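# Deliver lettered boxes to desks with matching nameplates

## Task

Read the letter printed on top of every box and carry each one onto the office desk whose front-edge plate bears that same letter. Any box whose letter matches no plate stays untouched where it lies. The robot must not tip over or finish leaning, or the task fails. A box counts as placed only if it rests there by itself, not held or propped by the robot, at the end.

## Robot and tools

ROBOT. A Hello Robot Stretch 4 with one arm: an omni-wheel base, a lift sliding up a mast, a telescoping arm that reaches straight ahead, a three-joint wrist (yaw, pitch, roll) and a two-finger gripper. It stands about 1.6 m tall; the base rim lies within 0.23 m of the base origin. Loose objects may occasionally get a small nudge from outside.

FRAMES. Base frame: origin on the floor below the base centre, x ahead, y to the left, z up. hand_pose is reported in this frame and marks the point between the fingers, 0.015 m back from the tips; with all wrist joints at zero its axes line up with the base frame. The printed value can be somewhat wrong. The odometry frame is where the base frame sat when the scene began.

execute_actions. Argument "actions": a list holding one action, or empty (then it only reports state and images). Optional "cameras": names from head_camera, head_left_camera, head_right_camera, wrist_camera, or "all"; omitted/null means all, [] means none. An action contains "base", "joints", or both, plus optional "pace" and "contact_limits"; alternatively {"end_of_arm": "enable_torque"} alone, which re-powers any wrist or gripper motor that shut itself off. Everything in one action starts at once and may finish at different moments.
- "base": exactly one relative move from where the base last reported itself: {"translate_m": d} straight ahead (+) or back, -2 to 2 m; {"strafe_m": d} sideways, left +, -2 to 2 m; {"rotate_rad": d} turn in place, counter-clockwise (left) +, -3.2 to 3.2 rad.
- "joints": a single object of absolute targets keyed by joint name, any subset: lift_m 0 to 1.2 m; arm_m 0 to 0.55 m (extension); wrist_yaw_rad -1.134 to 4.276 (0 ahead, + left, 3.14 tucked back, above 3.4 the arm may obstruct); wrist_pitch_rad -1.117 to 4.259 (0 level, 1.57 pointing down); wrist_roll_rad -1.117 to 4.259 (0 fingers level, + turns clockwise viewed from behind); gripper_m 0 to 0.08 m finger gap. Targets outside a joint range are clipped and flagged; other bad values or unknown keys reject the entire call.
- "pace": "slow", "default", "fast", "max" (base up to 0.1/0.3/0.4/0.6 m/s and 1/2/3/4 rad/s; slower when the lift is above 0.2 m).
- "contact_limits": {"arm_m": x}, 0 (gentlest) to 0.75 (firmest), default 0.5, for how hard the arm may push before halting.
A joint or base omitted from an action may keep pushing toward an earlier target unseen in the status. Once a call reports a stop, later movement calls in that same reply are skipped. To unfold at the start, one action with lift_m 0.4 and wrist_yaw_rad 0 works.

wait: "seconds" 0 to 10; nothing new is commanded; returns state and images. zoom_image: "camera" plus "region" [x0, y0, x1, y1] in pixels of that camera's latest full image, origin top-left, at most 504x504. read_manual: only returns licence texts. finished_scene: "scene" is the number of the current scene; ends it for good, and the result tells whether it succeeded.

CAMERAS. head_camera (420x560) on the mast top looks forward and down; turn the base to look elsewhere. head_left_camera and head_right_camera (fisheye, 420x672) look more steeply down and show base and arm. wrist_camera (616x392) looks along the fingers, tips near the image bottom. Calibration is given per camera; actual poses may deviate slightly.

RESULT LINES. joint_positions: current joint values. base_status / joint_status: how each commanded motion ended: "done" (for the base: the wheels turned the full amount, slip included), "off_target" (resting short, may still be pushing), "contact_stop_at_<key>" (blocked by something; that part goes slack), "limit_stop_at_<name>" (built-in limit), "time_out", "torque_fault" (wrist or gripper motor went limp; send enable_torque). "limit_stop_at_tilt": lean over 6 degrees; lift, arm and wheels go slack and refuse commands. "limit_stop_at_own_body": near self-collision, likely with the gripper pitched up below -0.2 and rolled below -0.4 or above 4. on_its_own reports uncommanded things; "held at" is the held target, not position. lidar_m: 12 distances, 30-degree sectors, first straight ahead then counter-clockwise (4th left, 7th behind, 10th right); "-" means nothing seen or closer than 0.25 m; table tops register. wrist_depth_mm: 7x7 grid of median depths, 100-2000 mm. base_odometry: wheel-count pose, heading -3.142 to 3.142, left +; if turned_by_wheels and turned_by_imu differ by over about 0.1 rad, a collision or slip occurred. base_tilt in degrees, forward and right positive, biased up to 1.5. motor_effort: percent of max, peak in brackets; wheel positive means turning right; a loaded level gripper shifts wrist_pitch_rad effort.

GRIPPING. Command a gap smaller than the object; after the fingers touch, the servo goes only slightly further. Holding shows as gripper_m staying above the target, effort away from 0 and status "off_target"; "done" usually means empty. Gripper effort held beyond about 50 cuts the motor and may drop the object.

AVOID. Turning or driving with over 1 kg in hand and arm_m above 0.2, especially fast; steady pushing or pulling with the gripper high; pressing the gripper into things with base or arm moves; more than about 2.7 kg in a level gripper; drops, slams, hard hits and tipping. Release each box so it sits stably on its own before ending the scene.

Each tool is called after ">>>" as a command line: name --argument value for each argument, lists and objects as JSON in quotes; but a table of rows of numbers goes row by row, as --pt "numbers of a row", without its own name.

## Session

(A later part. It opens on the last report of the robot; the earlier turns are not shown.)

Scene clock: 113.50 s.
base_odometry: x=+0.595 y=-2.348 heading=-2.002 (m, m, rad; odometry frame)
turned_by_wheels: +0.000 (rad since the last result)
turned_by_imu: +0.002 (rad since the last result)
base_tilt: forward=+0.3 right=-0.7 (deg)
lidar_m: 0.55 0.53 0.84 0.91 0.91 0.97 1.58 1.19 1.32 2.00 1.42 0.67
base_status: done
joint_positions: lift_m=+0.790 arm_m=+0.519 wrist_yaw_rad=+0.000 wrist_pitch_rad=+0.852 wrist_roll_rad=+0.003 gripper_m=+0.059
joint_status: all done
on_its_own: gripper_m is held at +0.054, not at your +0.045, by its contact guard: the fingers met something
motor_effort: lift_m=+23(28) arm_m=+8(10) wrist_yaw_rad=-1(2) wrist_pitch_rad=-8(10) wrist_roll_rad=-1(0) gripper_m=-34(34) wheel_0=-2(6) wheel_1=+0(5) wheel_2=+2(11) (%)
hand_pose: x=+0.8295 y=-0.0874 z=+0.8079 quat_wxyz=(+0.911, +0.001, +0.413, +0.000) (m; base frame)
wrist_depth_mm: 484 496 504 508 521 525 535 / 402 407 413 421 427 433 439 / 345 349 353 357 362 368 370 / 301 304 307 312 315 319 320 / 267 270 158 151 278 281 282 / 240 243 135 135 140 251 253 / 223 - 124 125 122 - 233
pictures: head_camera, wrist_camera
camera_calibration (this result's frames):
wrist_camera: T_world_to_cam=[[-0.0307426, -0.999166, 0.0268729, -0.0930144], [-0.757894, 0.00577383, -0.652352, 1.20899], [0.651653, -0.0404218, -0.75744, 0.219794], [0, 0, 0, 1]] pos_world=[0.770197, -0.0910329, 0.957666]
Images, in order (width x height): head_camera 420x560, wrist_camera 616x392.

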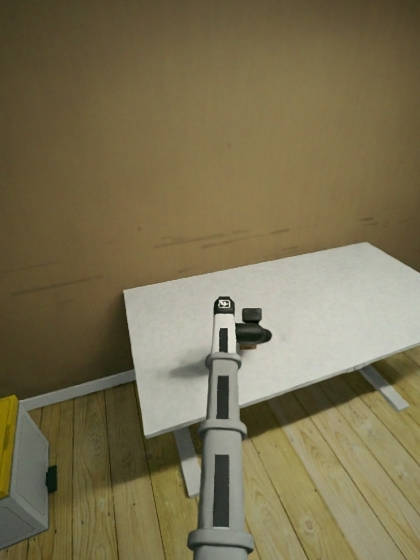

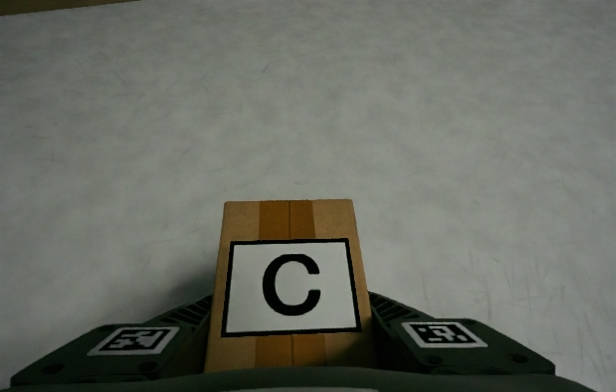

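>>> zoom_image --camera "head_camera" --region '[330, 350, 385, 385]'

>>> execute_actions --actions '[{"joints": {"lift_m": 0.7335}, "pace": "default"}]' --cameras '["wrist_camera"]'

Region (330, 350, 385, 385) of head_camera's 420x560 image, scaled by 9.164, with more detail than that image has; it fills the top 321 rows of this view, and the rest is white.

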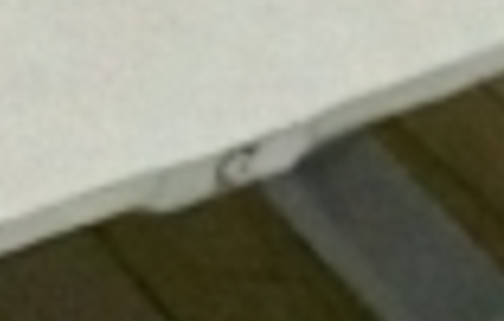

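Scene clock: 116.33 s.
base_odometry: x=+0.595 y=-2.348 heading=-2.002 (m, m, rad; odometry frame)
turned_by_wheels: +0.000 (rad since the last result)
turned_by_imu: +0.001 (rad since the last result)
base_tilt: forward=+0.3 right=-0.8 (deg)
lidar_m: 0.54 0.51 0.83 0.92 0.88 0.98 1.56 1.19 1.31 1.99 1.41 0.68
base_status: not commanded
joint_positions: lift_m=+0.734 arm_m=+0.519 wrist_yaw_rad=+0.000 wrist_pitch_rad=+0.853 wrist_roll_rad=+0.003 gripper_m=+0.059
joint_status: all done
on_its_own: gripper_m is held at +0.054, not at your +0.045, by its contact guard: the fingers met something
motor_effort: lift_m=+18(23) arm_m=+8(8) wrist_yaw_rad=+0(0) wrist_pitch_rad=-8(8) wrist_roll_rad=-2(0) gripper_m=-35(34) wheel_0=-1(1) wheel_1=+0(0) wheel_2=+2(2) (%)
hand_pose: x=+0.8295 y=-0.0874 z=+0.7518 quat_wxyz=(+0.911, +0.001, +0.413, +0.000) (m; base frame)
wrist_depth_mm: 370 375 382 389 397 402 410 / 307 312 317 322 325 330 334 / 264 266 271 273 277 279 283 / 230 232 235 237 240 242 245 / 204 206 158 151 211 214 216 / 184 186 135 135 140 191 193 / 170 - 124 125 122 - 178
pictures: wrist_camera
camera_calibration (this result's frames):
wrist_camera: T_world_to_cam=[[-0.0307426, -0.999166, 0.0268748, -0.0915089], [-0.757936, 0.00577524, -0.652304, 1.17239], [0.651604, -0.0404229, -0.757481, 0.177384], [0, 0, 0, 1]] pos_world=[0.7702, -0.091033, 0.90158]
Images, in order (width x height): wrist_camera 616x392.

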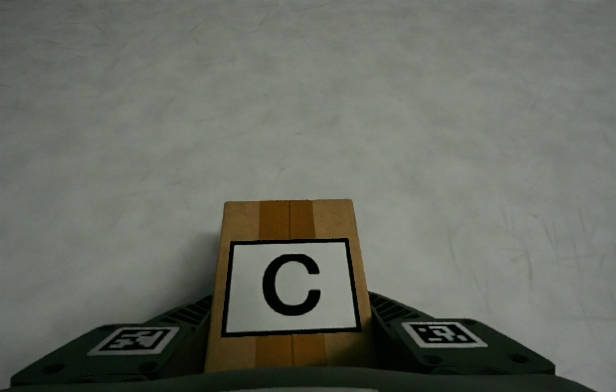

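>>> execute_actions --actions '[{"joints": {"gripper_m": 0.08}}]' --cameras '["wrist_camera"]'

>>> execute_actions --actions '[{"base": {"translate_m": -0.78}, "joints": {"arm_m": 0.0, "lift_m": 0.755}, "pace": "max"}]' --cameras '["head_camera"]'

Scene clock: 129.90 s.
base_odometry: x=+0.595 y=-2.348 heading=-2.002 (m, m, rad; odometry frame)
turned_by_wheels: +0.000 (rad since the last result)
turned_by_imu: +0.001 (rad since the last result)
base_tilt: forward=+0.3 right=-0.7 (deg)
lidar_m: 0.55 0.53 0.83 0.92 0.89 0.96 1.58 1.19 1.31 2.01 1.40 0.68
base_status: not commanded
joint_positions: lift_m=+0.734 arm_m=+0.519 wrist_yaw_rad=+0.000 wrist_pitch_rad=+0.852 wrist_roll_rad=+0.003 gripper_m=+0.080
joint_status: all done
motor_effort: lift_m=+18(18) arm_m=+8(8) wrist_yaw_rad=-1(1) wrist_pitch_rad=-7(8) wrist_roll_rad=-1(1) gripper_m=+4(35) wheel_0=-2(2) wheel_1=+0(0) wheel_2=+2(2) (%)
hand_pose: x=+0.8295 y=-0.0874 z=+0.7518 quat_wxyz=(+0.911, +0.001, +0.413, +0.000) (m; base frame)
wrist_depth_mm: 370 377 382 392 397 404 413 / 309 312 317 322 327 332 336 / 264 267 271 273 277 281 283 / 231 233 236 238 241 244 246 / 204 207 198 152 212 214 216 / 184 185 139 136 143 191 193 / - - 128 126 125 - -
pictures: wrist_camera
camera_calibration (this result's frames):
wrist_camera: T_world_to_cam=[[-0.0307486, -0.999166, 0.0268696, -0.0915], [-0.757837, 0.00577708, -0.652418, 1.17243], [0.651718, -0.0404237, -0.757383, 0.177216], [0, 0, 0, 1]] pos_world=[0.770202, -0.0910332, 0.901592]
Images, in order (width x height): wrist_camera 616x392.

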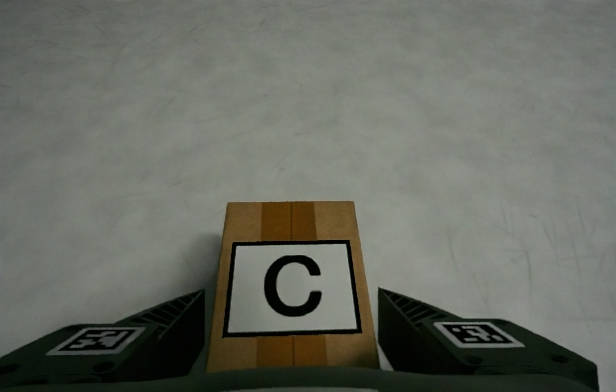

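Scene clock: 133.17 s.
base_odometry: x=+0.921 y=-1.639 heading=-2.002 (m, m, rad; odometry frame)
turned_by_wheels: +0.000 (rad since the last result)
turned_by_imu: +0.002 (rad since the last result)
base_tilt: forward=+0.3 right=-0.7 (deg)
lidar_m: 1.29 1.40 0.78 0.57 0.55 0.70 1.06 0.83 0.54 0.79 2.26 1.60
base_status: done
joint_positions: lift_m=+0.755 arm_m=+0.001 wrist_yaw_rad=+0.000 wrist_pitch_rad=+0.852 wrist_roll_rad=+0.003 gripper_m=+0.080
joint_status: all done
motor_effort: lift_m=+22(24) arm_m=-8(9) wrist_yaw_rad=+1(1) wrist_pitch_rad=-7(7) wrist_roll_rad=-1(2) gripper_m=+4(4) wheel_0=-1(6) wheel_1=+0(6) wheel_2=-1(15) (%)
hand_pose: x=+0.3123 y=-0.0875 z=+0.7730 quat_wxyz=(+0.911, +0.002, +0.413, -0.001) (m; base frame)
wrist_depth_mm: 1576 1708 1808 1921 - 1983 - / 1464 1618 1576 1661 1708 1708 1756 / 1281 1366 1366 1397 1430 1430 1430 / 1182 1205 1205 1229 1229 1255 1255 / 1060 1060 1078 1078 1098 1118 1118 / 946 946 946 960 159 976 991 / - - 878 891 140 - 917
pictures: head_camera
Images, in order (width x height): head_camera 420x560.

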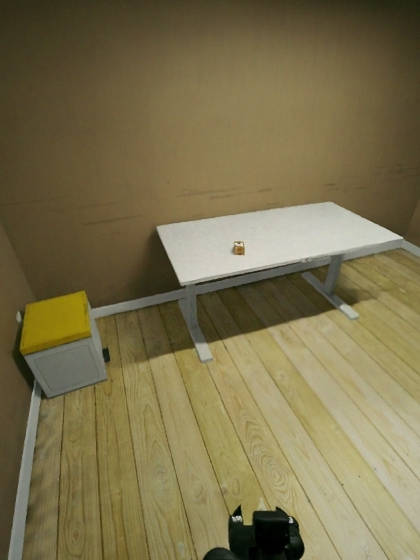

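>>> execute_actions --actions '[{"base": {"rotate_rad": -1.24}, "joints": {"lift_m": 0.25, "wrist_yaw_rad": 2.8, "wrist_pitch_rad": 0.0, "gripper_m": 0.05}, "pace": "max"}]' --cameras '["head_right_camera"]'

Scene clock: 138.13 s.
base_odometry: x=+0.921 y=-1.639 heading=+3.041 (m, m, rad; odometry frame)
turned_by_wheels: -1.240 (rad since the last result)
turned_by_imu: -1.242 (rad since the last result)
base_tilt: forward=+0.2 right=-0.7 (deg)
lidar_m: 1.58 1.88 1.33 1.30 0.98 0.63 0.55 0.60 0.82 1.78 0.55 0.65
base_status: done
joint_positions: lift_m=+0.250 arm_m=+0.001 wrist_yaw_rad=+2.799 wrist_pitch_rad=+0.003 wrist_roll_rad=+0.003 gripper_m=+0.050
joint_status: all done
motor_effort: lift_m=+19(20) arm_m=-8(8) wrist_yaw_rad=+2(7) wrist_pitch_rad=-10(13) wrist_roll_rad=-2(1) gripper_m=+0(1) wheel_0=+1(6) wheel_1=+0(8) wheel_2=-1(8) (%)
hand_pose: x=+0.0012 y=+0.1537 z=+0.4277 quat_wxyz=(+0.170, -0.001, +0.002, +0.985) (m; base frame)
wrist_depth_mm: 647 699 778 854 976 1138 1336 / 162 723 798 878 976 1138 1366 / 163 723 798 878 1008 1160 1336 / 224 715 788 891 1008 1138 1308 / 661 723 798 878 991 1160 1182 / 668 707 759 891 144 1160 1205 / 654 - 154 891 117 - 1078
pictures: head_right_camera
Images, in order (width x height): head_right_camera 420x672.

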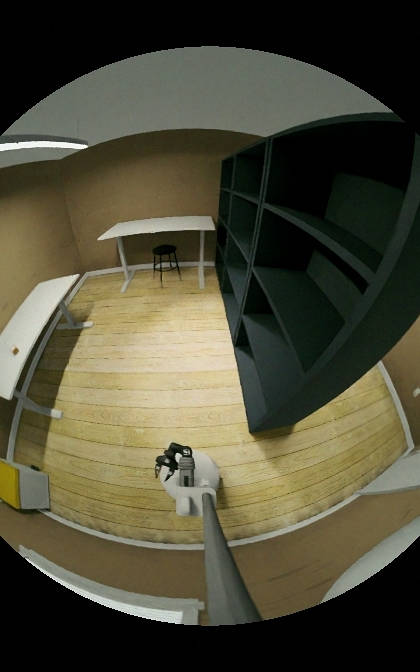

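>>> execute_actions --actions '[{"base": {"strafe_m": -1.64}, "pace": "max"}]' --cameras '["head_camera"]'

Scene clock: 143.50 s.
base_odometry: x=+1.085 y=-0.007 heading=+3.041 (m, m, rad; odometry frame)
turned_by_wheels: +0.000 (rad since the last result)
turned_by_imu: +0.007 (rad since the last result)
base_tilt: forward=+0.2 right=-0.7 (deg)
lidar_m: 2.38 1.01 0.79 2.74 0.82 0.52 0.45 0.49 0.64 1.00 1.04 1.31
base_status: done
joint_positions: lift_m=+0.250 arm_m=+0.001 wrist_yaw_rad=+2.800 wrist_pitch_rad=+0.003 wrist_roll_rad=+0.003 gripper_m=+0.050
joint_status: not commanded
motor_effort: lift_m=+19(19) arm_m=-8(8) wrist_yaw_rad=+1(2) wrist_pitch_rad=-10(10) wrist_roll_rad=-1(1) gripper_m=-1(0) wheel_0=+0(13) wheel_1=+2(12) wheel_2=-1(0) (%)
hand_pose: x=+0.0011 y=+0.1536 z=+0.4277 quat_wxyz=(+0.170, -0.001, +0.002, +0.985) (m; base frame)
wrist_depth_mm: 549 603 683 759 854 976 1138 / 161 603 683 768 854 960 1138 / 163 603 691 759 854 991 1160 / 224 603 683 759 854 976 1138 / 554 603 683 759 854 991 1160 / 554 597 627 759 144 976 1138 / 554 - 154 768 117 - 1025
pictures: head_camera
Images, in order (width x height): head_camera 420x560.

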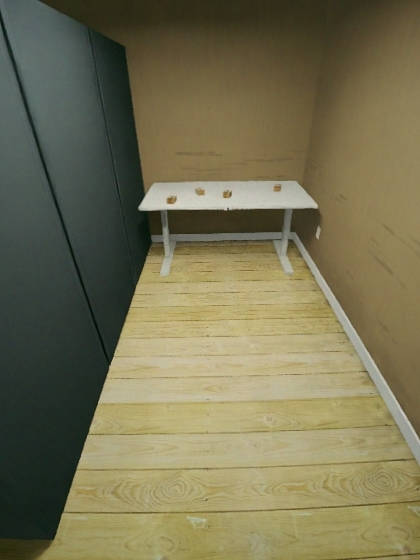

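>>> execute_actions --actions '[]'

Scene clock: 149.33 s.
base_odometry: x=+1.085 y=-0.007 heading=+3.041 (m, m, rad; odometry frame)
turned_by_wheels: +0.000 (rad since the last result)
turned_by_imu: +0.001 (rad since the last result)
base_tilt: forward=+0.3 right=-0.8 (deg)
lidar_m: 2.38 1.01 0.77 2.74 0.80 0.49 0.45 0.49 0.68 1.01 1.05 1.37
base_status: done
joint_positions: lift_m=+0.250 arm_m=+0.001 wrist_yaw_rad=+2.800 wrist_pitch_rad=+0.003 wrist_roll_rad=+0.003 gripper_m=+0.050
joint_status: not commanded
motor_effort: lift_m=+19(19) arm_m=-8(8) wrist_yaw_rad=+1(2) wrist_pitch_rad=-10(10) wrist_roll_rad=-1(1) gripper_m=-1(0) wheel_0=+0(13) wheel_1=+2(12) wheel_2=-1(0) (%)
hand_pose: x=+0.0011 y=+0.1536 z=+0.4277 quat_wxyz=(+0.170, -0.001, +0.002, +0.985) (m; base frame)
wrist_depth_mm: 549 603 683 750 854 976 1160 / 161 603 683 759 854 991 1138 / 162 603 683 759 854 991 1160 / 224 603 683 768 854 976 1160 / 554 603 683 759 866 991 1160 / 554 597 627 759 144 991 1160 / 549 - 154 759 116 - 1042
pictures: head_camera, head_left_camera, head_right_camera, wrist_camera
camera_calibration (this result's frames):
wrist_camera: T_world_to_cam=[[0.3732, 0.927733, -0.00577948, -0.149997], [0.00798272, -0.00944043, -0.999924, 0.481874], [-0.927716, 0.373126, -0.010929, 0.100372], [0, 0, 0, 1]] pos_world=[0.145249, 0.106255, 0.482067]
Images, in order (width x height): head_camera 420x560, head_left_camera 420x672, head_right_camera 420x672, wrist_camera 616x392.

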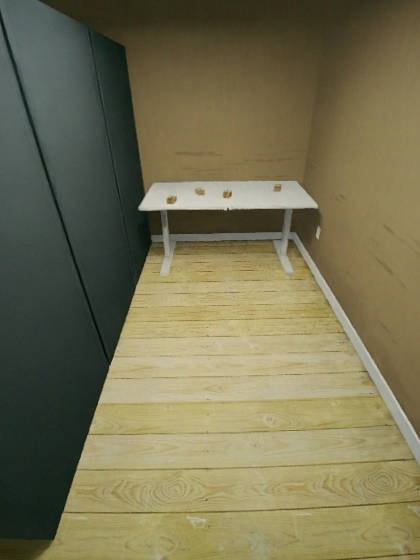

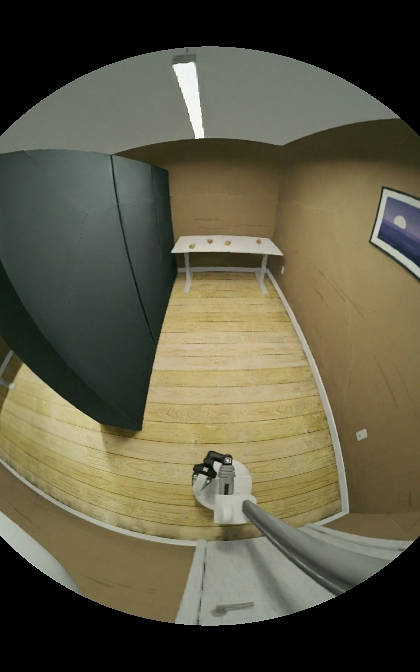

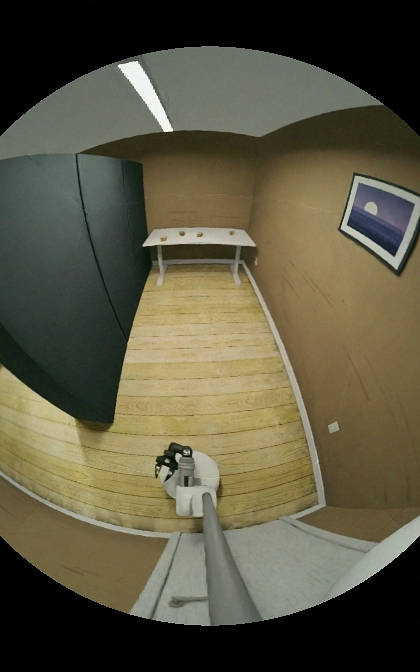

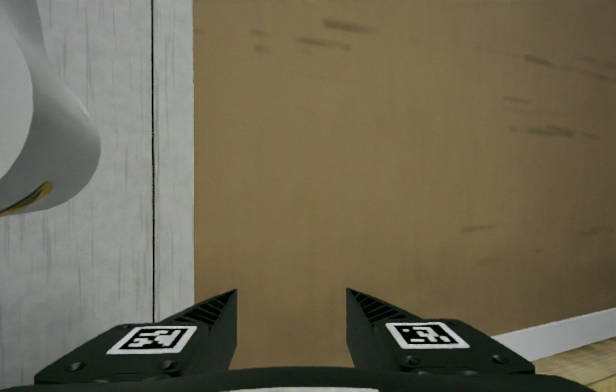

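>>> execute_actions --actions '[{"base": {"translate_m": 2.0}, "joints": {"lift_m": 0.86, "wrist_yaw_rad": 0, "wrist_pitch_rad": 0.85, "gripper_m": 0.08}, "pace": "max"}]' --cameras '["head_camera", "wrist_camera"]'

Scene clock: 155.50 s.
base_odometry: x=-0.905 y=+0.193 heading=+3.041 (m, m, rad; odometry frame)
turned_by_wheels: +0.000 (rad since the last result)
turned_by_imu: +0.001 (rad since the last result)
base_tilt: forward=+0.2 right=-0.7 (deg)
lidar_m: 0.38 0.41 0.55 0.77 0.81 1.06 2.48 1.36 0.96 0.85 0.62 0.41
base_status: done
joint_positions: lift_m=+0.860 arm_m=+0.001 wrist_yaw_rad=+0.000 wrist_pitch_rad=+0.852 wrist_roll_rad=+0.003 gripper_m=+0.080
joint_status: all done
motor_effort: lift_m=+22(27) arm_m=-8(8) wrist_yaw_rad=-1(7) wrist_pitch_rad=-7(7) wrist_roll_rad=-1(2) gripper_m=+4(7) wheel_0=-1(9) wheel_1=-2(8) wheel_2=+2(10) (%)
hand_pose: x=+0.3122 y=-0.0874 z=+0.8780 quat_wxyz=(+0.911, +0.001, +0.413, -0.001) (m; base frame)
wrist_depth_mm: 640 654 654 676 683 691 647 / 496 539 508 554 559 564 574 / 452 455 452 469 477 480 484 / 397 399 404 407 413 418 421 / 351 357 357 362 364 366 370 / 976 334 357 1060 159 1078 1042 / - - 976 991 140 - 946
pictures: head_camera, wrist_camera
camera_calibration (this result's frames):
wrist_camera: T_world_to_cam=[[-0.0308599, -0.999166, 0.0267405, -0.110644], [-0.757665, 0.00593515, -0.652617, 0.862885], [0.651914, -0.0404, -0.757216, 0.609722], [0, 0, 0, 1]] pos_world=[0.252877, -0.0910403, 1.02778]
Images, in order (width x height): head_camera 420x560, wrist_camera 616x392.

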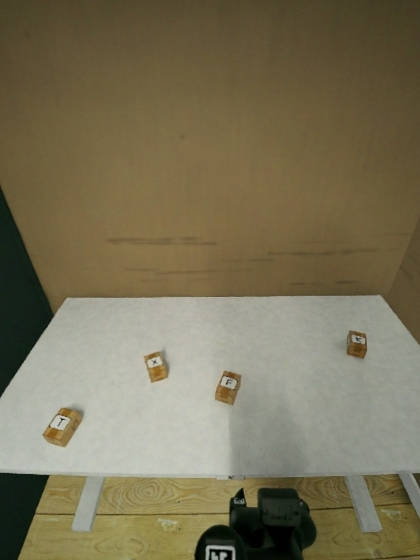

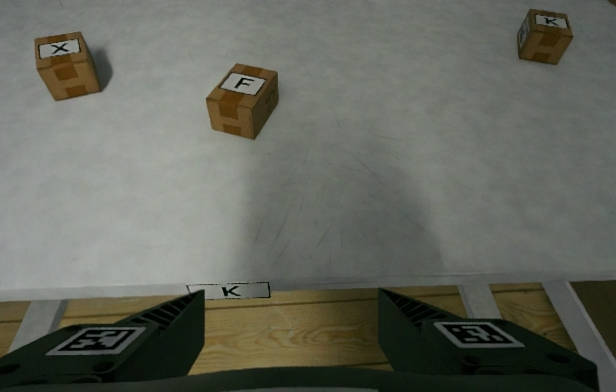

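>>> zoom_image --camera "wrist_camera" --region '[10, 10, 150, 120]'

>>> zoom_image --camera "head_camera" --region '[120, 335, 260, 420]'

Region (10, 10, 150, 120) of wrist_camera's 616x392 image, scaled by 3.600; it fills the top 396 rows of this view, and the rest is white.

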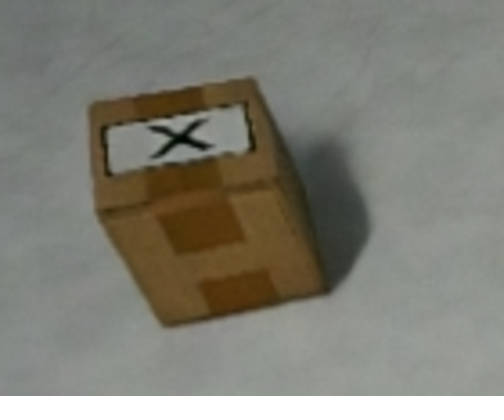

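Region (120, 335, 260, 420) of head_camera's 420x560 image, scaled by 3.600, with more detail than that image has; it fills the top 306 rows of this view, and the rest is white.

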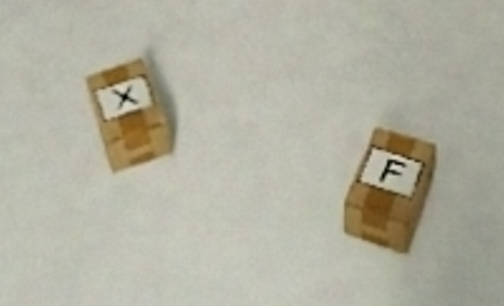

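>>> execute_actions --actions '[{"base": {"rotate_rad": 0.414}, "joints": {"lift_m": 0.80, "arm_m": 0.43}, "pace": "max"}]' --cameras '["wrist_camera"]'

Scene clock: 169.17 s.
base_odometry: x=-0.905 y=+0.193 heading=-2.828 (m, m, rad; odometry frame)
turned_by_wheels: +0.414 (rad since the last result)
turned_by_imu: +0.417 (rad since the last result)
base_tilt: forward=+0.3 right=-0.7 (deg)
lidar_m: 0.39 0.51 0.76 0.78 0.96 2.50 1.61 0.99 0.87 0.68 0.43 0.39
base_status: done
joint_positions: lift_m=+0.800 arm_m=+0.429 wrist_yaw_rad=+0.000 wrist_pitch_rad=+0.852 wrist_roll_rad=+0.003 gripper_m=+0.080
joint_status: all done
motor_effort: lift_m=+19(19) arm_m=+8(9) wrist_yaw_rad=+0(1) wrist_pitch_rad=-6(7) wrist_roll_rad=-1(1) gripper_m=+4(4) wheel_0=+1(6) wheel_1=+1(5) wheel_2=-1(5) (%)
hand_pose: x=+0.7396 y=-0.0874 z=+0.8183 quat_wxyz=(+0.911, +0.001, +0.413, -0.001) (m; base frame)
wrist_depth_mm: 508 517 525 535 530 500 473 / 424 430 433 439 449 452 459 / 362 366 370 375 379 384 389 / 315 319 322 327 329 334 336 / 279 283 285 282 291 294 297 / 252 254 209 208 159 263 266 / - - 190 191 140 - -
pictures: wrist_camera
camera_calibration (this result's frames):
wrist_camera: T_world_to_cam=[[-0.0308686, -0.999163, 0.0268236, -0.0959366], [-0.757435, 0.00587317, -0.652884, 1.14774], [0.65218, -0.0404708, -0.756983, 0.285539], [0, 0, 0, 1]] pos_world=[0.680152, -0.0910413, 0.968061]
Images, in order (width x height): wrist_camera 616x392.

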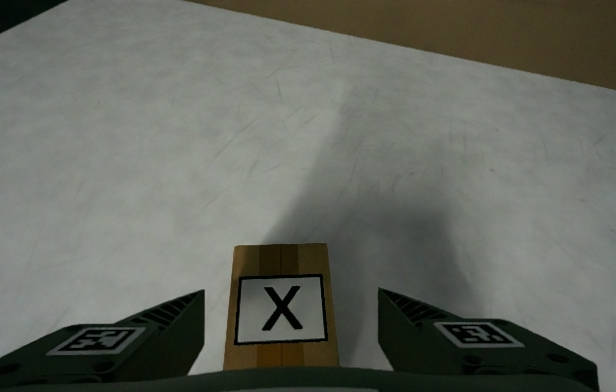

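>>> execute_actions --actions '[{"base": {"rotate_rad": 0.007}, "joints": {"lift_m": 0.732, "arm_m": 0.45}, "pace": "fast"}]' --cameras '["wrist_camera"]'

Scene clock: 174.53 s.
base_odometry: x=-0.905 y=+0.193 heading=-2.821 (m, m, rad; odometry frame)
turned_by_wheels: +0.007 (rad since the last result)
turned_by_imu: +0.009 (rad since the last result)
base_tilt: forward=+0.3 right=-0.8 (deg)
lidar_m: 0.40 0.51 0.76 0.79 0.96 2.49 1.61 0.98 0.88 0.69 0.44 0.37
base_status: done
joint_positions: lift_m=+0.732 arm_m=+0.449 wrist_yaw_rad=+0.000 wrist_pitch_rad=+0.852 wrist_roll_rad=+0.003 gripper_m=+0.080
joint_status: all done
motor_effort: lift_m=+18(18) arm_m=+8(9) wrist_yaw_rad=+0(0) wrist_pitch_rad=-6(6) wrist_roll_rad=+0(1) gripper_m=+4(4) wheel_0=+1(3) wheel_1=+0(3) wheel_2=+0(6) (%)
hand_pose: x=+0.7595 y=-0.0874 z=+0.7504 quat_wxyz=(+0.911, +0.001, +0.413, -0.001) (m; base frame)
wrist_depth_mm: 368 375 382 389 397 402 410 / 307 310 315 320 325 329 334 / 262 266 270 272 276 278 282 / 229 232 234 236 239 241 244 / 204 205 157 151 211 213 215 / 183 184 138 135 143 191 192 / - - 127 125 125 - -
pictures: wrist_camera
camera_calibration (this result's frames):
wrist_camera: T_world_to_cam=[[-0.0310466, -0.999158, 0.0268297, -0.0933936], [-0.757562, 0.00601207, -0.652736, 1.1185], [0.652024, -0.0405904, -0.757111, 0.22132], [0, 0, 0, 1]] pos_world=[0.70013, -0.0910561, 0.900156]
Images, in order (width x height): wrist_camera 616x392.

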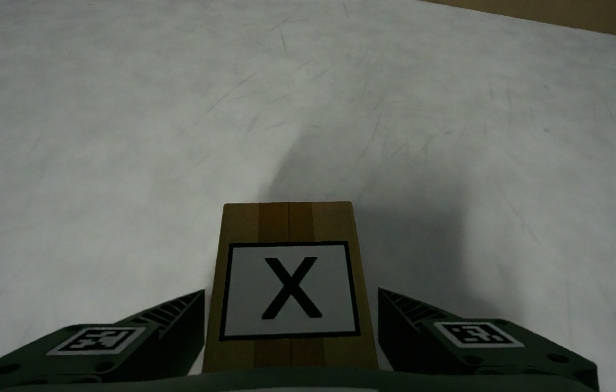

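Well centred. Close the gripper.

>>> execute_actions --actions '[{"joints": {"gripper_m": 0.045}}]' --cameras '["wrist_camera"]'

Scene clock: 176.40 s.
base_odometry: x=-0.905 y=+0.193 heading=-2.821 (m, m, rad; odometry frame)
turned_by_wheels: +0.000 (rad since the last result)
turned_by_imu: +0.001 (rad since the last result)
base_tilt: forward=+0.3 right=-0.7 (deg)
lidar_m: 0.39 0.51 0.76 0.78 0.99 2.49 1.60 0.98 0.86 0.64 0.42 0.38
base_status: not commanded
joint_positions: lift_m=+0.732 arm_m=+0.449 wrist_yaw_rad=+0.000 wrist_pitch_rad=+0.852 wrist_roll_rad=+0.003 gripper_m=+0.059
joint_status: gripper_m off_target (ended at +0.059, target +0.045)
on_its_own: gripper_m is held at +0.054, not at your +0.045, by its contact guard: the fingers met something
motor_effort: lift_m=+18(18) arm_m=+8(8) wrist_yaw_rad=+0(0) wrist_pitch_rad=-6(6) wrist_roll_rad=+0(1) gripper_m=-36(37) wheel_0=+1(1) wheel_1=+0(0) wheel_2=+0(0) (%)
hand_pose: x=+0.7595 y=-0.0874 z=+0.7504 quat_wxyz=(+0.911, +0.001, +0.413, -0.001) (m; base frame)
wrist_depth_mm: 368 375 382 389 397 402 410 / 306 310 315 322 324 330 334 / 263 266 270 272 274 279 282 / 229 231 235 236 239 242 243 / 204 206 158 151 211 213 215 / 183 185 135 135 140 190 192 / 169 - 124 125 121 - 177
pictures: wrist_camera
camera_calibration (this result's frames):
wrist_camera: T_world_to_cam=[[-0.0310568, -0.999157, 0.0268284, -0.0933861], [-0.757562, 0.00602071, -0.652735, 1.1185], [0.652024, -0.0405961, -0.757111, 0.22132], [0, 0, 0, 1]] pos_world=[0.700129, -0.0910569, 0.900156]
Images, in order (width x height): wrist_camera 616x392.

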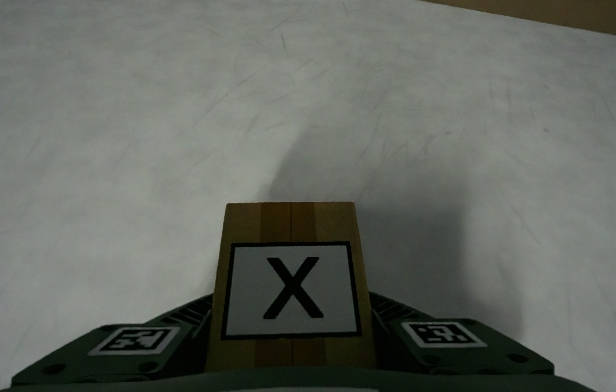

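>>> execute_actions --actions '[{"joints": {"lift_m": 0.80}, "pace": "fast"}]' --cameras '["wrist_camera"]'

>>> execute_actions --actions '[{"base": {"rotate_rad": -0.345}, "joints": {"arm_m": 0.0}, "pace": "max"}]' --cameras '["head_camera", "wrist_camera"]'

Scene clock: 200.90 s.
base_odometry: x=-0.905 y=+0.193 heading=-2.821 (m, m, rad; odometry frame)
turned_by_wheels: +0.000 (rad since the last result)
turned_by_imu: +0.001 (rad since the last result)
base_tilt: forward=+0.2 right=-0.7 (deg)
lidar_m: 0.39 0.53 0.77 0.77 0.97 2.48 1.58 0.98 0.88 0.69 0.44 0.37
base_status: not commanded
joint_positions: lift_m=+0.800 arm_m=+0.449 wrist_yaw_rad=+0.000 wrist_pitch_rad=+0.853 wrist_roll_rad=+0.003 gripper_m=+0.059
joint_status: all done
on_its_own: gripper_m is held at +0.054, not at your +0.045, by its contact guard: the fingers met something
motor_effort: lift_m=+24(25) arm_m=+8(8) wrist_yaw_rad=+0(0) wrist_pitch_rad=-8(8) wrist_roll_rad=+0(1) gripper_m=-37(37) wheel_0=+1(1) wheel_1=+0(0) wheel_2=+0(0) (%)
hand_pose: x=+0.7594 y=-0.0874 z=+0.8178 quat_wxyz=(+0.911, +0.001, +0.413, -0.001) (m; base frame)
wrist_depth_mm: 508 517 521 539 521 484 455 / 421 427 433 439 445 452 473 / 359 364 368 375 379 384 387 / 315 319 320 325 327 332 334 / 279 281 158 151 289 293 296 / 251 253 135 135 140 263 265 / 233 - 124 125 121 - 243
pictures: wrist_camera
camera_calibration (this result's frames):
wrist_camera: T_world_to_cam=[[-0.0310393, -0.999158, 0.026847, -0.095226], [-0.757917, 0.00601738, -0.652323, 1.16238], [0.651612, -0.0405954, -0.757465, 0.273025], [0, 0, 0, 1]] pos_world=[0.700128, -0.0910567, 0.967614]
Images, in order (width x height): wrist_camera 616x392.

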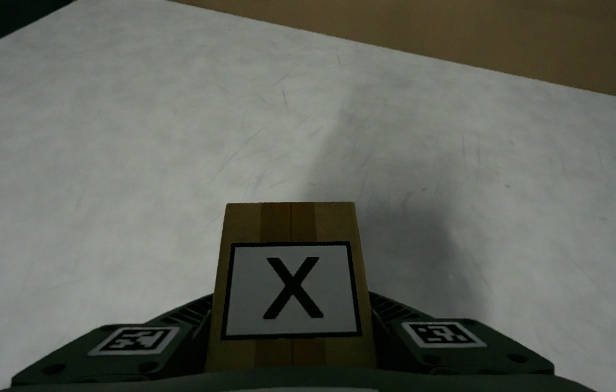

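Scene clock: 202.80 s.
base_odometry: x=-0.905 y=+0.193 heading=+3.117 (m, m, rad; odometry frame)
turned_by_wheels: -0.345 (rad since the last result)
turned_by_imu: -0.346 (rad since the last result)
base_tilt: forward=+0.2 right=-0.7 (deg)
lidar_m: 0.39 0.42 0.58 0.75 0.81 1.16 2.48 1.24 0.91 0.89 0.56 0.39
base_status: done
joint_positions: lift_m=+0.800 arm_m=+0.001 wrist_yaw_rad=+0.000 wrist_pitch_rad=+0.853 wrist_roll_rad=+0.003 gripper_m=+0.059
joint_status: all done
on_its_own: gripper_m is held at +0.054, not at your +0.045, by its contact guard: the fingers met something
motor_effort: lift_m=+24(24) arm_m=-8(9) wrist_yaw_rad=+1(2) wrist_pitch_rad=-9(9) wrist_roll_rad=-1(1) gripper_m=-37(37) wheel_0=-1(8) wheel_1=-1(6) wheel_2=+1(6) (%)
hand_pose: x=+0.3122 y=-0.0875 z=+0.8178 quat_wxyz=(+0.910, +0.002, +0.414, -0.001) (m; base frame)
wrist_depth_mm: 512 521 530 521 549 559 564 / 424 433 424 418 452 459 462 / 364 368 373 377 384 387 392 / 319 322 324 329 332 334 338 / 300 300 158 151 301 303 306 / 960 991 135 135 140 1008 1025 / 891 - 124 125 121 - 946
pictures: head_camera, wrist_camera
camera_calibration (this result's frames):
wrist_camera: T_world_to_cam=[[-0.0314606, -0.999147, 0.0267641, -0.108951], [-0.75816, 0.00640639, -0.652038, 0.823281], [0.65131, -0.040805, -0.757714, 0.56467], [0, 0, 0, 1]] pos_world=[0.252976, -0.0910905, 0.967585]
Images, in order (width x height): head_camera 420x560, wrist_camera 616x392.

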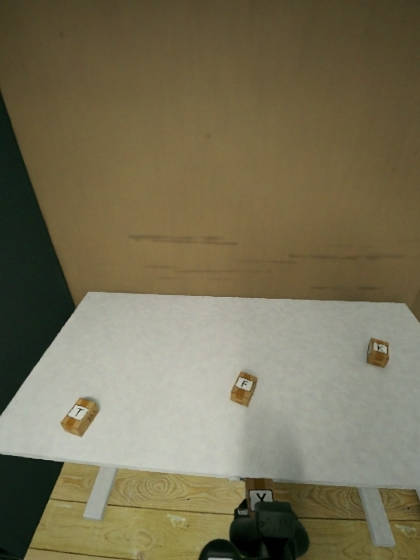

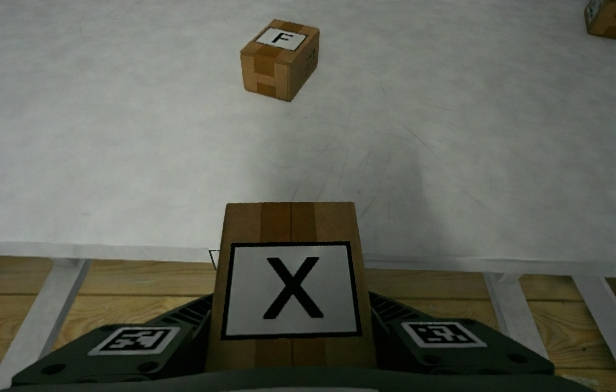

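>>> execute_actions --actions '[{"base": {"translate_m": -2.0}, "joints": {"lift_m": 0.25}, "pace": "max"}]' --cameras '["head_left_camera", "wrist_camera"]'

Scene clock: 212.43 s.
base_odometry: x=+1.095 y=+0.144 heading=+3.117 (m, m, rad; odometry frame)
turned_by_wheels: +0.000 (rad since the last result)
turned_by_imu: +0.005 (rad since the last result)
base_tilt: forward=+0.2 right=-0.7 (deg)
lidar_m: 2.38 1.14 0.90 1.87 0.73 0.45 0.46 0.47 0.67 0.86 0.90 1.23
base_status: done
joint_positions: lift_m=+0.250 arm_m=+0.001 wrist_yaw_rad=+0.000 wrist_pitch_rad=+0.853 wrist_roll_rad=+0.003 gripper_m=+0.059
joint_status: all done
on_its_own: gripper_m is held at +0.054, not at your +0.045, by its contact guard: the fingers met something
motor_effort: lift_m=+19(22) arm_m=-8(8) wrist_yaw_rad=+0(1) wrist_pitch_rad=-9(8) wrist_roll_rad=-2(2) gripper_m=-37(37) wheel_0=+1(6) wheel_1=+1(4) wheel_2=-3(15) (%)
hand_pose: x=+0.3122 y=-0.0874 z=+0.2682 quat_wxyz=(+0.910, +0.002, +0.414, -0.001) (m; base frame)
wrist_depth_mm: 854 878 891 904 917 931 960 / 715 723 741 750 759 768 778 / 609 621 627 640 647 654 661 / 535 544 544 554 559 564 574 / 477 480 158 151 492 500 500 / 427 430 135 135 140 445 452 / 394 - 124 125 121 - 413
pictures: head_left_camera, wrist_camera
camera_calibration (this result's frames):
wrist_camera: T_world_to_cam=[[-0.0312204, -0.999154, 0.0267602, -0.0942819], [-0.758079, 0.00622158, -0.652133, 0.464925], [0.651415, -0.0406462, -0.757632, 0.148203], [0, 0, 0, 1]] pos_world=[0.252965, -0.0910708, 0.418]
Images, in order (width x height): head_left_camera 420x672, wrist_camera 616x392.

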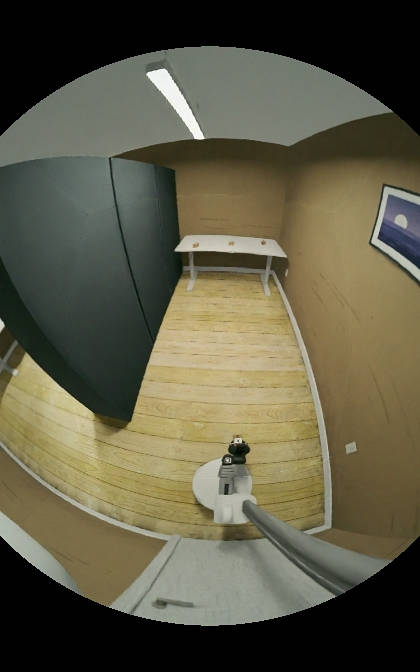

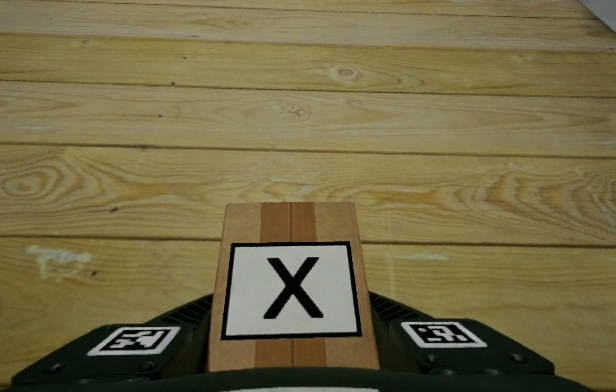

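>>> execute_actions --actions '[{"base": {"strafe_m": 1.76}, "pace": "max"}]' --cameras '["head_camera", "head_right_camera"]'

Scene clock: 220.03 s.
base_odometry: x=+1.052 y=-1.616 heading=+3.117 (m, m, rad; odometry frame)
turned_by_wheels: +0.000 (rad since the last result)
turned_by_imu: -0.002 (rad since the last result)
base_tilt: forward=+0.3 right=-0.7 (deg)
lidar_m: 1.93 1.84 1.36 1.38 0.66 0.48 0.44 0.48 0.69 1.98 0.63 0.65
base_status: done
joint_positions: lift_m=+0.250 arm_m=+0.001 wrist_yaw_rad=+0.000 wrist_pitch_rad=+0.853 wrist_roll_rad=+0.003 gripper_m=+0.059
joint_status: not commanded
on_its_own: gripper_m is held at +0.054, not at your +0.045, by its contact guard: the fingers met something
motor_effort: lift_m=+20(20) arm_m=-8(8) wrist_yaw_rad=+0(0) wrist_pitch_rad=-8(8) wrist_roll_rad=-1(2) gripper_m=-37(37) wheel_0=+2(16) wheel_1=-1(15) wheel_2=+0(0) (%)
hand_pose: x=+0.3123 y=-0.0874 z=+0.2681 quat_wxyz=(+0.910, +0.002, +0.414, -0.001) (m; base frame)
wrist_depth_mm: 866 878 904 917 931 842 778 / 715 732 741 750 759 732 634 / 615 621 634 640 640 654 559 / 535 539 544 554 559 564 535 / 477 480 157 151 492 500 496 / 430 430 135 135 140 445 449 / 397 - 124 125 121 - 413
pictures: head_camera, head_right_camera
Images, in order (width x height): head_camera 420x560, head_right_camera 420x672.

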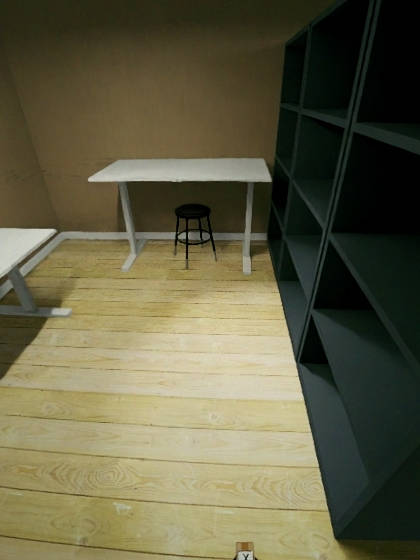

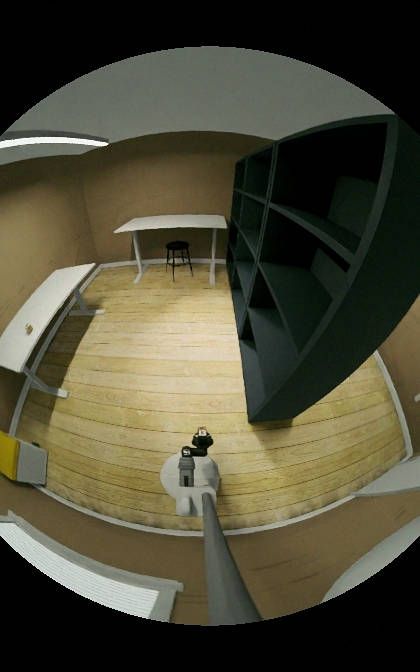

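>>> zoom_image --camera "head_camera" --region '[80, 140, 290, 290]'

Region (80, 140, 290, 290) of head_camera's 420x560 image, scaled by 2.400, with more detail than that image has; it fills the top 360 rows of this view, and the rest is white.

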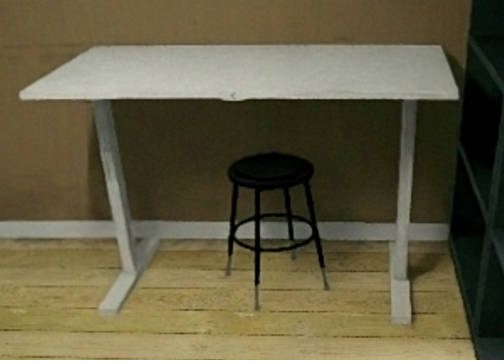

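>>> execute_actions --actions '[{"base": {"translate_m": 1.8}, "joints": {"lift_m": 1.02, "arm_m": 0.5}, "pace": "max"}]' --cameras '["head_camera", "head_left_camera", "wrist_camera"]'

Scene clock: 231.40 s.
base_odometry: x=-0.748 y=-1.572 heading=+3.117 (m, m, rad; odometry frame)
turned_by_wheels: +0.000 (rad since the last result)
turned_by_imu: +0.002 (rad since the last result)
base_tilt: forward=+0.3 right=-0.7 (deg)
lidar_m: 0.59 0.65 0.89 1.23 1.32 1.82 2.30 0.67 0.48 0.44 0.47 0.61
base_status: done
joint_positions: lift_m=+1.020 arm_m=+0.499 wrist_yaw_rad=+0.000 wrist_pitch_rad=+0.852 wrist_roll_rad=+0.003 gripper_m=+0.059
joint_status: all done
on_its_own: gripper_m is held at +0.054, not at your +0.045, by its contact guard: the fingers met something
motor_effort: lift_m=+23(26) arm_m=+8(9) wrist_yaw_rad=+0(2) wrist_pitch_rad=-8(10) wrist_roll_rad=-1(1) gripper_m=-36(37) wheel_0=+0(7) wheel_1=+0(9) wheel_2=+1(13) (%)
hand_pose: x=+0.8095 y=-0.0874 z=+1.0379 quat_wxyz=(+0.911, +0.001, +0.413, -0.001) (m; base frame)
wrist_depth_mm: 484 492 504 508 517 549 647 / 402 410 415 421 427 433 715 / 345 349 353 357 362 368 382 / 301 304 307 310 315 317 322 / 268 271 158 151 278 279 282 / 240 243 135 135 140 251 253 / 223 - 124 125 121 - 234
pictures: head_camera, head_left_camera, wrist_camera
camera_calibration (this result's frames):
wrist_camera: T_world_to_cam=[[-0.0308899, -0.999163, 0.0268334, -0.099664], [-0.75786, 0.00590933, -0.652391, 1.34392], [0.651686, -0.0404883, -0.757408, 0.40698], [0, 0, 0, 1]] pos_world=[0.750197, -0.0910443, 1.18768]
Images, in order (width x height): head_camera 420x560, head_left_camera 420x672, wrist_camera 616x392.

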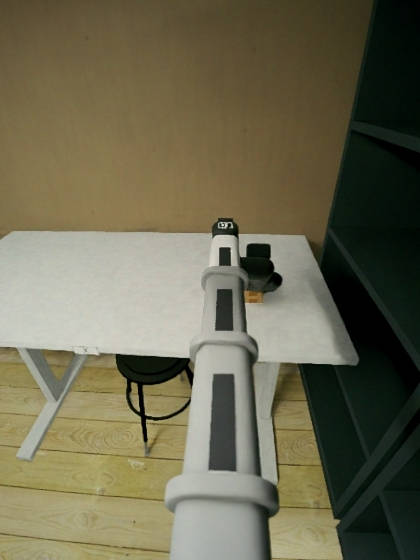

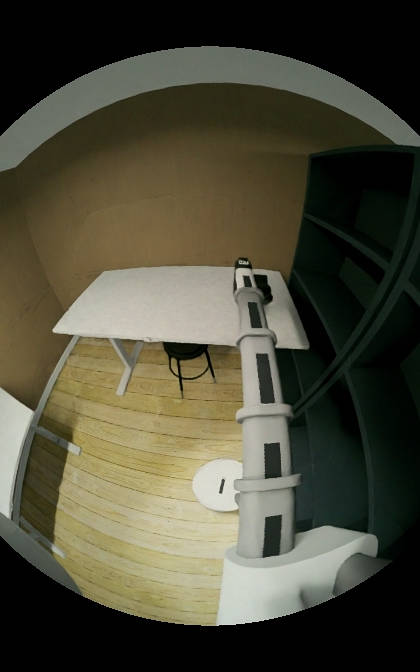

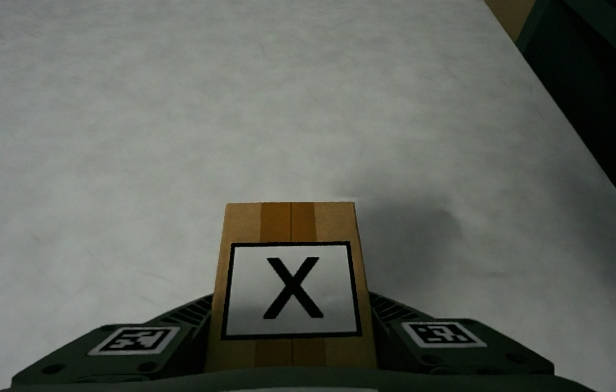

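>>> zoom_image --camera "head_camera" --region '[50, 325, 130, 375]'

Region (50, 325, 130, 375) of head_camera's 420x560 image, scaled by 6.300, with more detail than that image has; it fills the top 315 rows of this view, and the rest is white.

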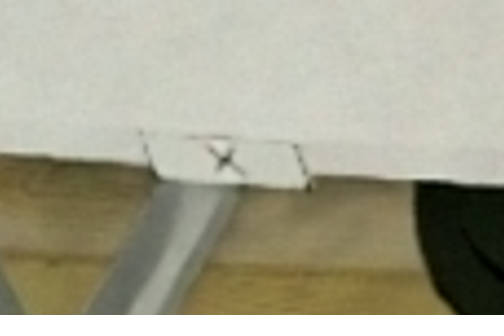

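>>> execute_actions --actions '[{"joints": {"lift_m": 0.964}, "pace": "default"}]' --cameras '["wrist_camera"]'

Scene clock: 234.80 s.
base_odometry: x=-0.748 y=-1.572 heading=+3.117 (m, m, rad; odometry frame)
turned_by_wheels: +0.000 (rad since the last result)
turned_by_imu: +0.001 (rad since the last result)
base_tilt: forward=+0.2 right=-0.7 (deg)
lidar_m: 0.59 0.64 0.91 1.23 1.29 1.89 2.30 0.67 0.48 0.43 0.47 0.63
base_status: not commanded
joint_positions: lift_m=+0.964 arm_m=+0.499 wrist_yaw_rad=+0.000 wrist_pitch_rad=+0.852 wrist_roll_rad=+0.003 gripper_m=+0.059
joint_status: all done
on_its_own: gripper_m is held at +0.054, not at your +0.045, by its contact guard: the fingers met something
motor_effort: lift_m=+18(21) arm_m=+8(8) wrist_yaw_rad=+0(0) wrist_pitch_rad=-8(8) wrist_roll_rad=-1(1) gripper_m=-36(36) wheel_0=+0(0) wheel_1=+0(0) wheel_2=+1(1) (%)
hand_pose: x=+0.8095 y=-0.0874 z=+0.9823 quat_wxyz=(+0.911, +0.001, +0.413, -0.001) (m; base frame)
wrist_depth_mm: 370 377 382 392 399 404 615 / 307 314 319 322 327 332 336 / 264 267 271 273 278 281 283 / 231 234 236 238 241 244 246 / 206 207 158 151 213 215 217 / 185 186 135 135 140 192 194 / 171 - 124 125 121 - 179
pictures: wrist_camera
camera_calibration (this result's frames):
wrist_camera: T_world_to_cam=[[-0.0308907, -0.999162, 0.0268341, -0.0981727], [-0.757879, 0.00591064, -0.652368, 1.30764], [0.651663, -0.0404891, -0.757427, 0.364913], [0, 0, 0, 1]] pos_world=[0.750198, -0.0910444, 1.13209]
Images, in order (width x height): wrist_camera 616x392.

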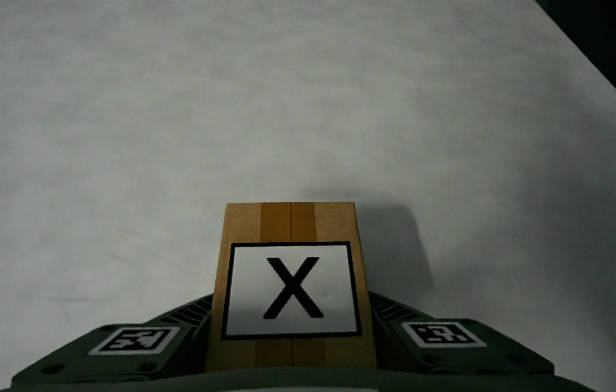

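About 1.5 mm above the desk. Release.

>>> execute_actions --actions '[{"joints": {"gripper_m": 0.08, "lift_m": 0.9625}}]' --cameras '["wrist_camera"]'

Scene clock: 236.67 s.
base_odometry: x=-0.748 y=-1.572 heading=+3.117 (m, m, rad; odometry frame)
turned_by_wheels: +0.000 (rad since the last result)
turned_by_imu: +0.001 (rad since the last result)
base_tilt: forward=+0.2 right=-0.8 (deg)
lidar_m: 0.59 0.64 0.92 1.23 1.31 1.88 2.30 0.70 0.46 0.42 0.48 0.62
base_status: not commanded
joint_positions: lift_m=+0.963 arm_m=+0.499 wrist_yaw_rad=+0.000 wrist_pitch_rad=+0.852 wrist_roll_rad=+0.003 gripper_m=+0.080
joint_status: all done
motor_effort: lift_m=+17(17) arm_m=+8(7) wrist_yaw_rad=+0(0) wrist_pitch_rad=-7(8) wrist_roll_rad=-1(2) gripper_m=+4(36) wheel_0=+0(0) wheel_1=+0(0) wheel_2=+1(1) (%)
hand_pose: x=+0.8095 y=-0.0874 z=+0.9809 quat_wxyz=(+0.911, +0.001, +0.413, -0.001) (m; base frame)
wrist_depth_mm: 370 375 382 389 397 404 615 / 307 312 315 320 325 330 334 / 263 266 268 272 276 279 282 / 229 233 235 236 239 242 244 / 204 206 158 151 211 213 216 / 183 185 138 135 143 191 193 / - - 127 125 125 - -
pictures: wrist_camera
camera_calibration (this result's frames):
wrist_camera: T_world_to_cam=[[-0.0309852, -0.99916, 0.0268259, -0.098061], [-0.7578, 0.0059828, -0.652459, 1.30674], [0.651751, -0.0405452, -0.757349, 0.363664], [0, 0, 0, 1]] pos_world=[0.750193, -0.0910517, 1.13065]
Images, in order (width x height): wrist_camera 616x392.

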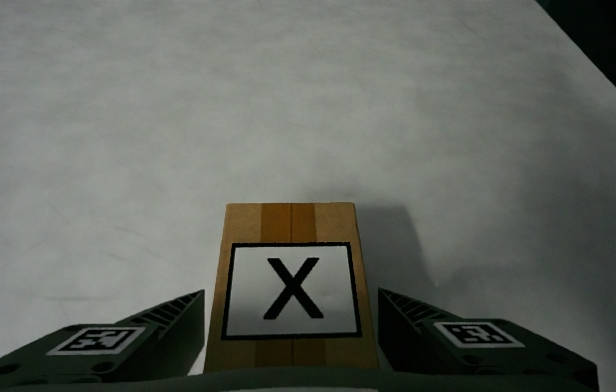

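>>> execute_actions --actions '[{"joints": {"lift_m": 1.03, "arm_m": 0.4}, "pace": "max"}]' --cameras '["head_left_camera", "wrist_camera"]'

Scene clock: 238.53 s.
base_odometry: x=-0.748 y=-1.572 heading=+3.117 (m, m, rad; odometry frame)
turned_by_wheels: +0.000 (rad since the last result)
turned_by_imu: +0.001 (rad since the last result)
base_tilt: forward=+0.3 right=-0.7 (deg)
lidar_m: 0.58 0.64 0.89 1.22 1.29 1.94 2.28 0.67 0.44 0.45 0.46 0.61
base_status: not commanded
joint_positions: lift_m=+1.030 arm_m=+0.401 wrist_yaw_rad=+0.000 wrist_pitch_rad=+0.852 wrist_roll_rad=+0.003 gripper_m=+0.080
joint_status: all done
motor_effort: lift_m=+22(27) arm_m=-8(9) wrist_yaw_rad=+1(1) wrist_pitch_rad=-7(7) wrist_roll_rad=-1(2) gripper_m=+4(4) wheel_0=+0(0) wheel_1=+0(0) wheel_2=+1(1) (%)
hand_pose: x=+0.7123 y=-0.0874 z=+1.0480 quat_wxyz=(+0.911, +0.002, +0.413, -0.001) (m; base frame)
wrist_depth_mm: 508 517 521 535 544 580 732 / 421 427 433 442 445 452 842 / 362 366 370 375 379 384 931 / 315 319 320 262 329 332 342 / 281 283 285 236 290 293 297 / 252 253 252 256 159 263 265 / - - 233 238 140 - -
pictures: head_left_camera, wrist_camera
camera_calibration (this result's frames):
wrist_camera: T_world_to_cam=[[-0.0313171, -0.99915, 0.026819, -0.102675], [-0.757666, 0.00623077, -0.652613, 1.27696], [0.651891, -0.0407578, -0.757217, 0.477611], [0, 0, 0, 1]] pos_world=[0.652945, -0.0910781, 1.19777]
Images, in order (width x height): head_left_camera 420x672, wrist_camera 616x392.

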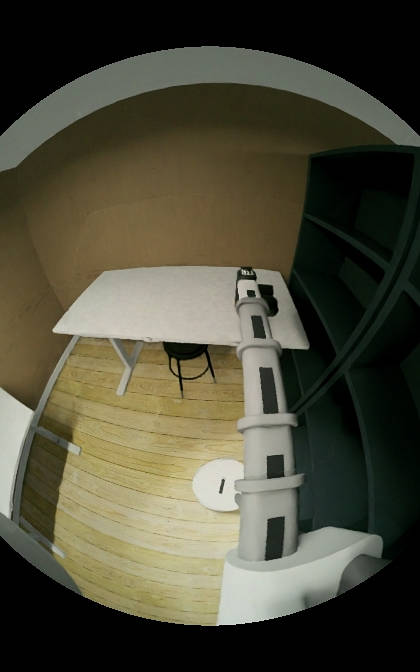

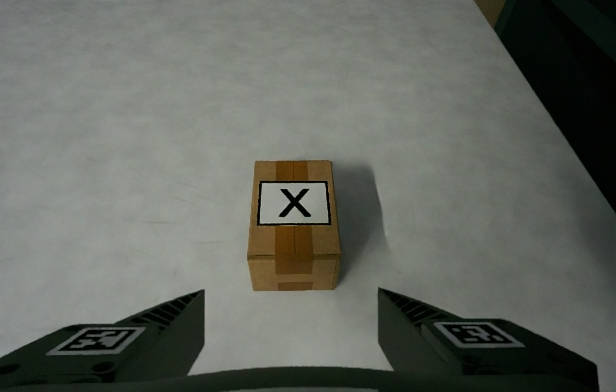

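>>> finished_scene --scene 2

The scene is finished: the task was done.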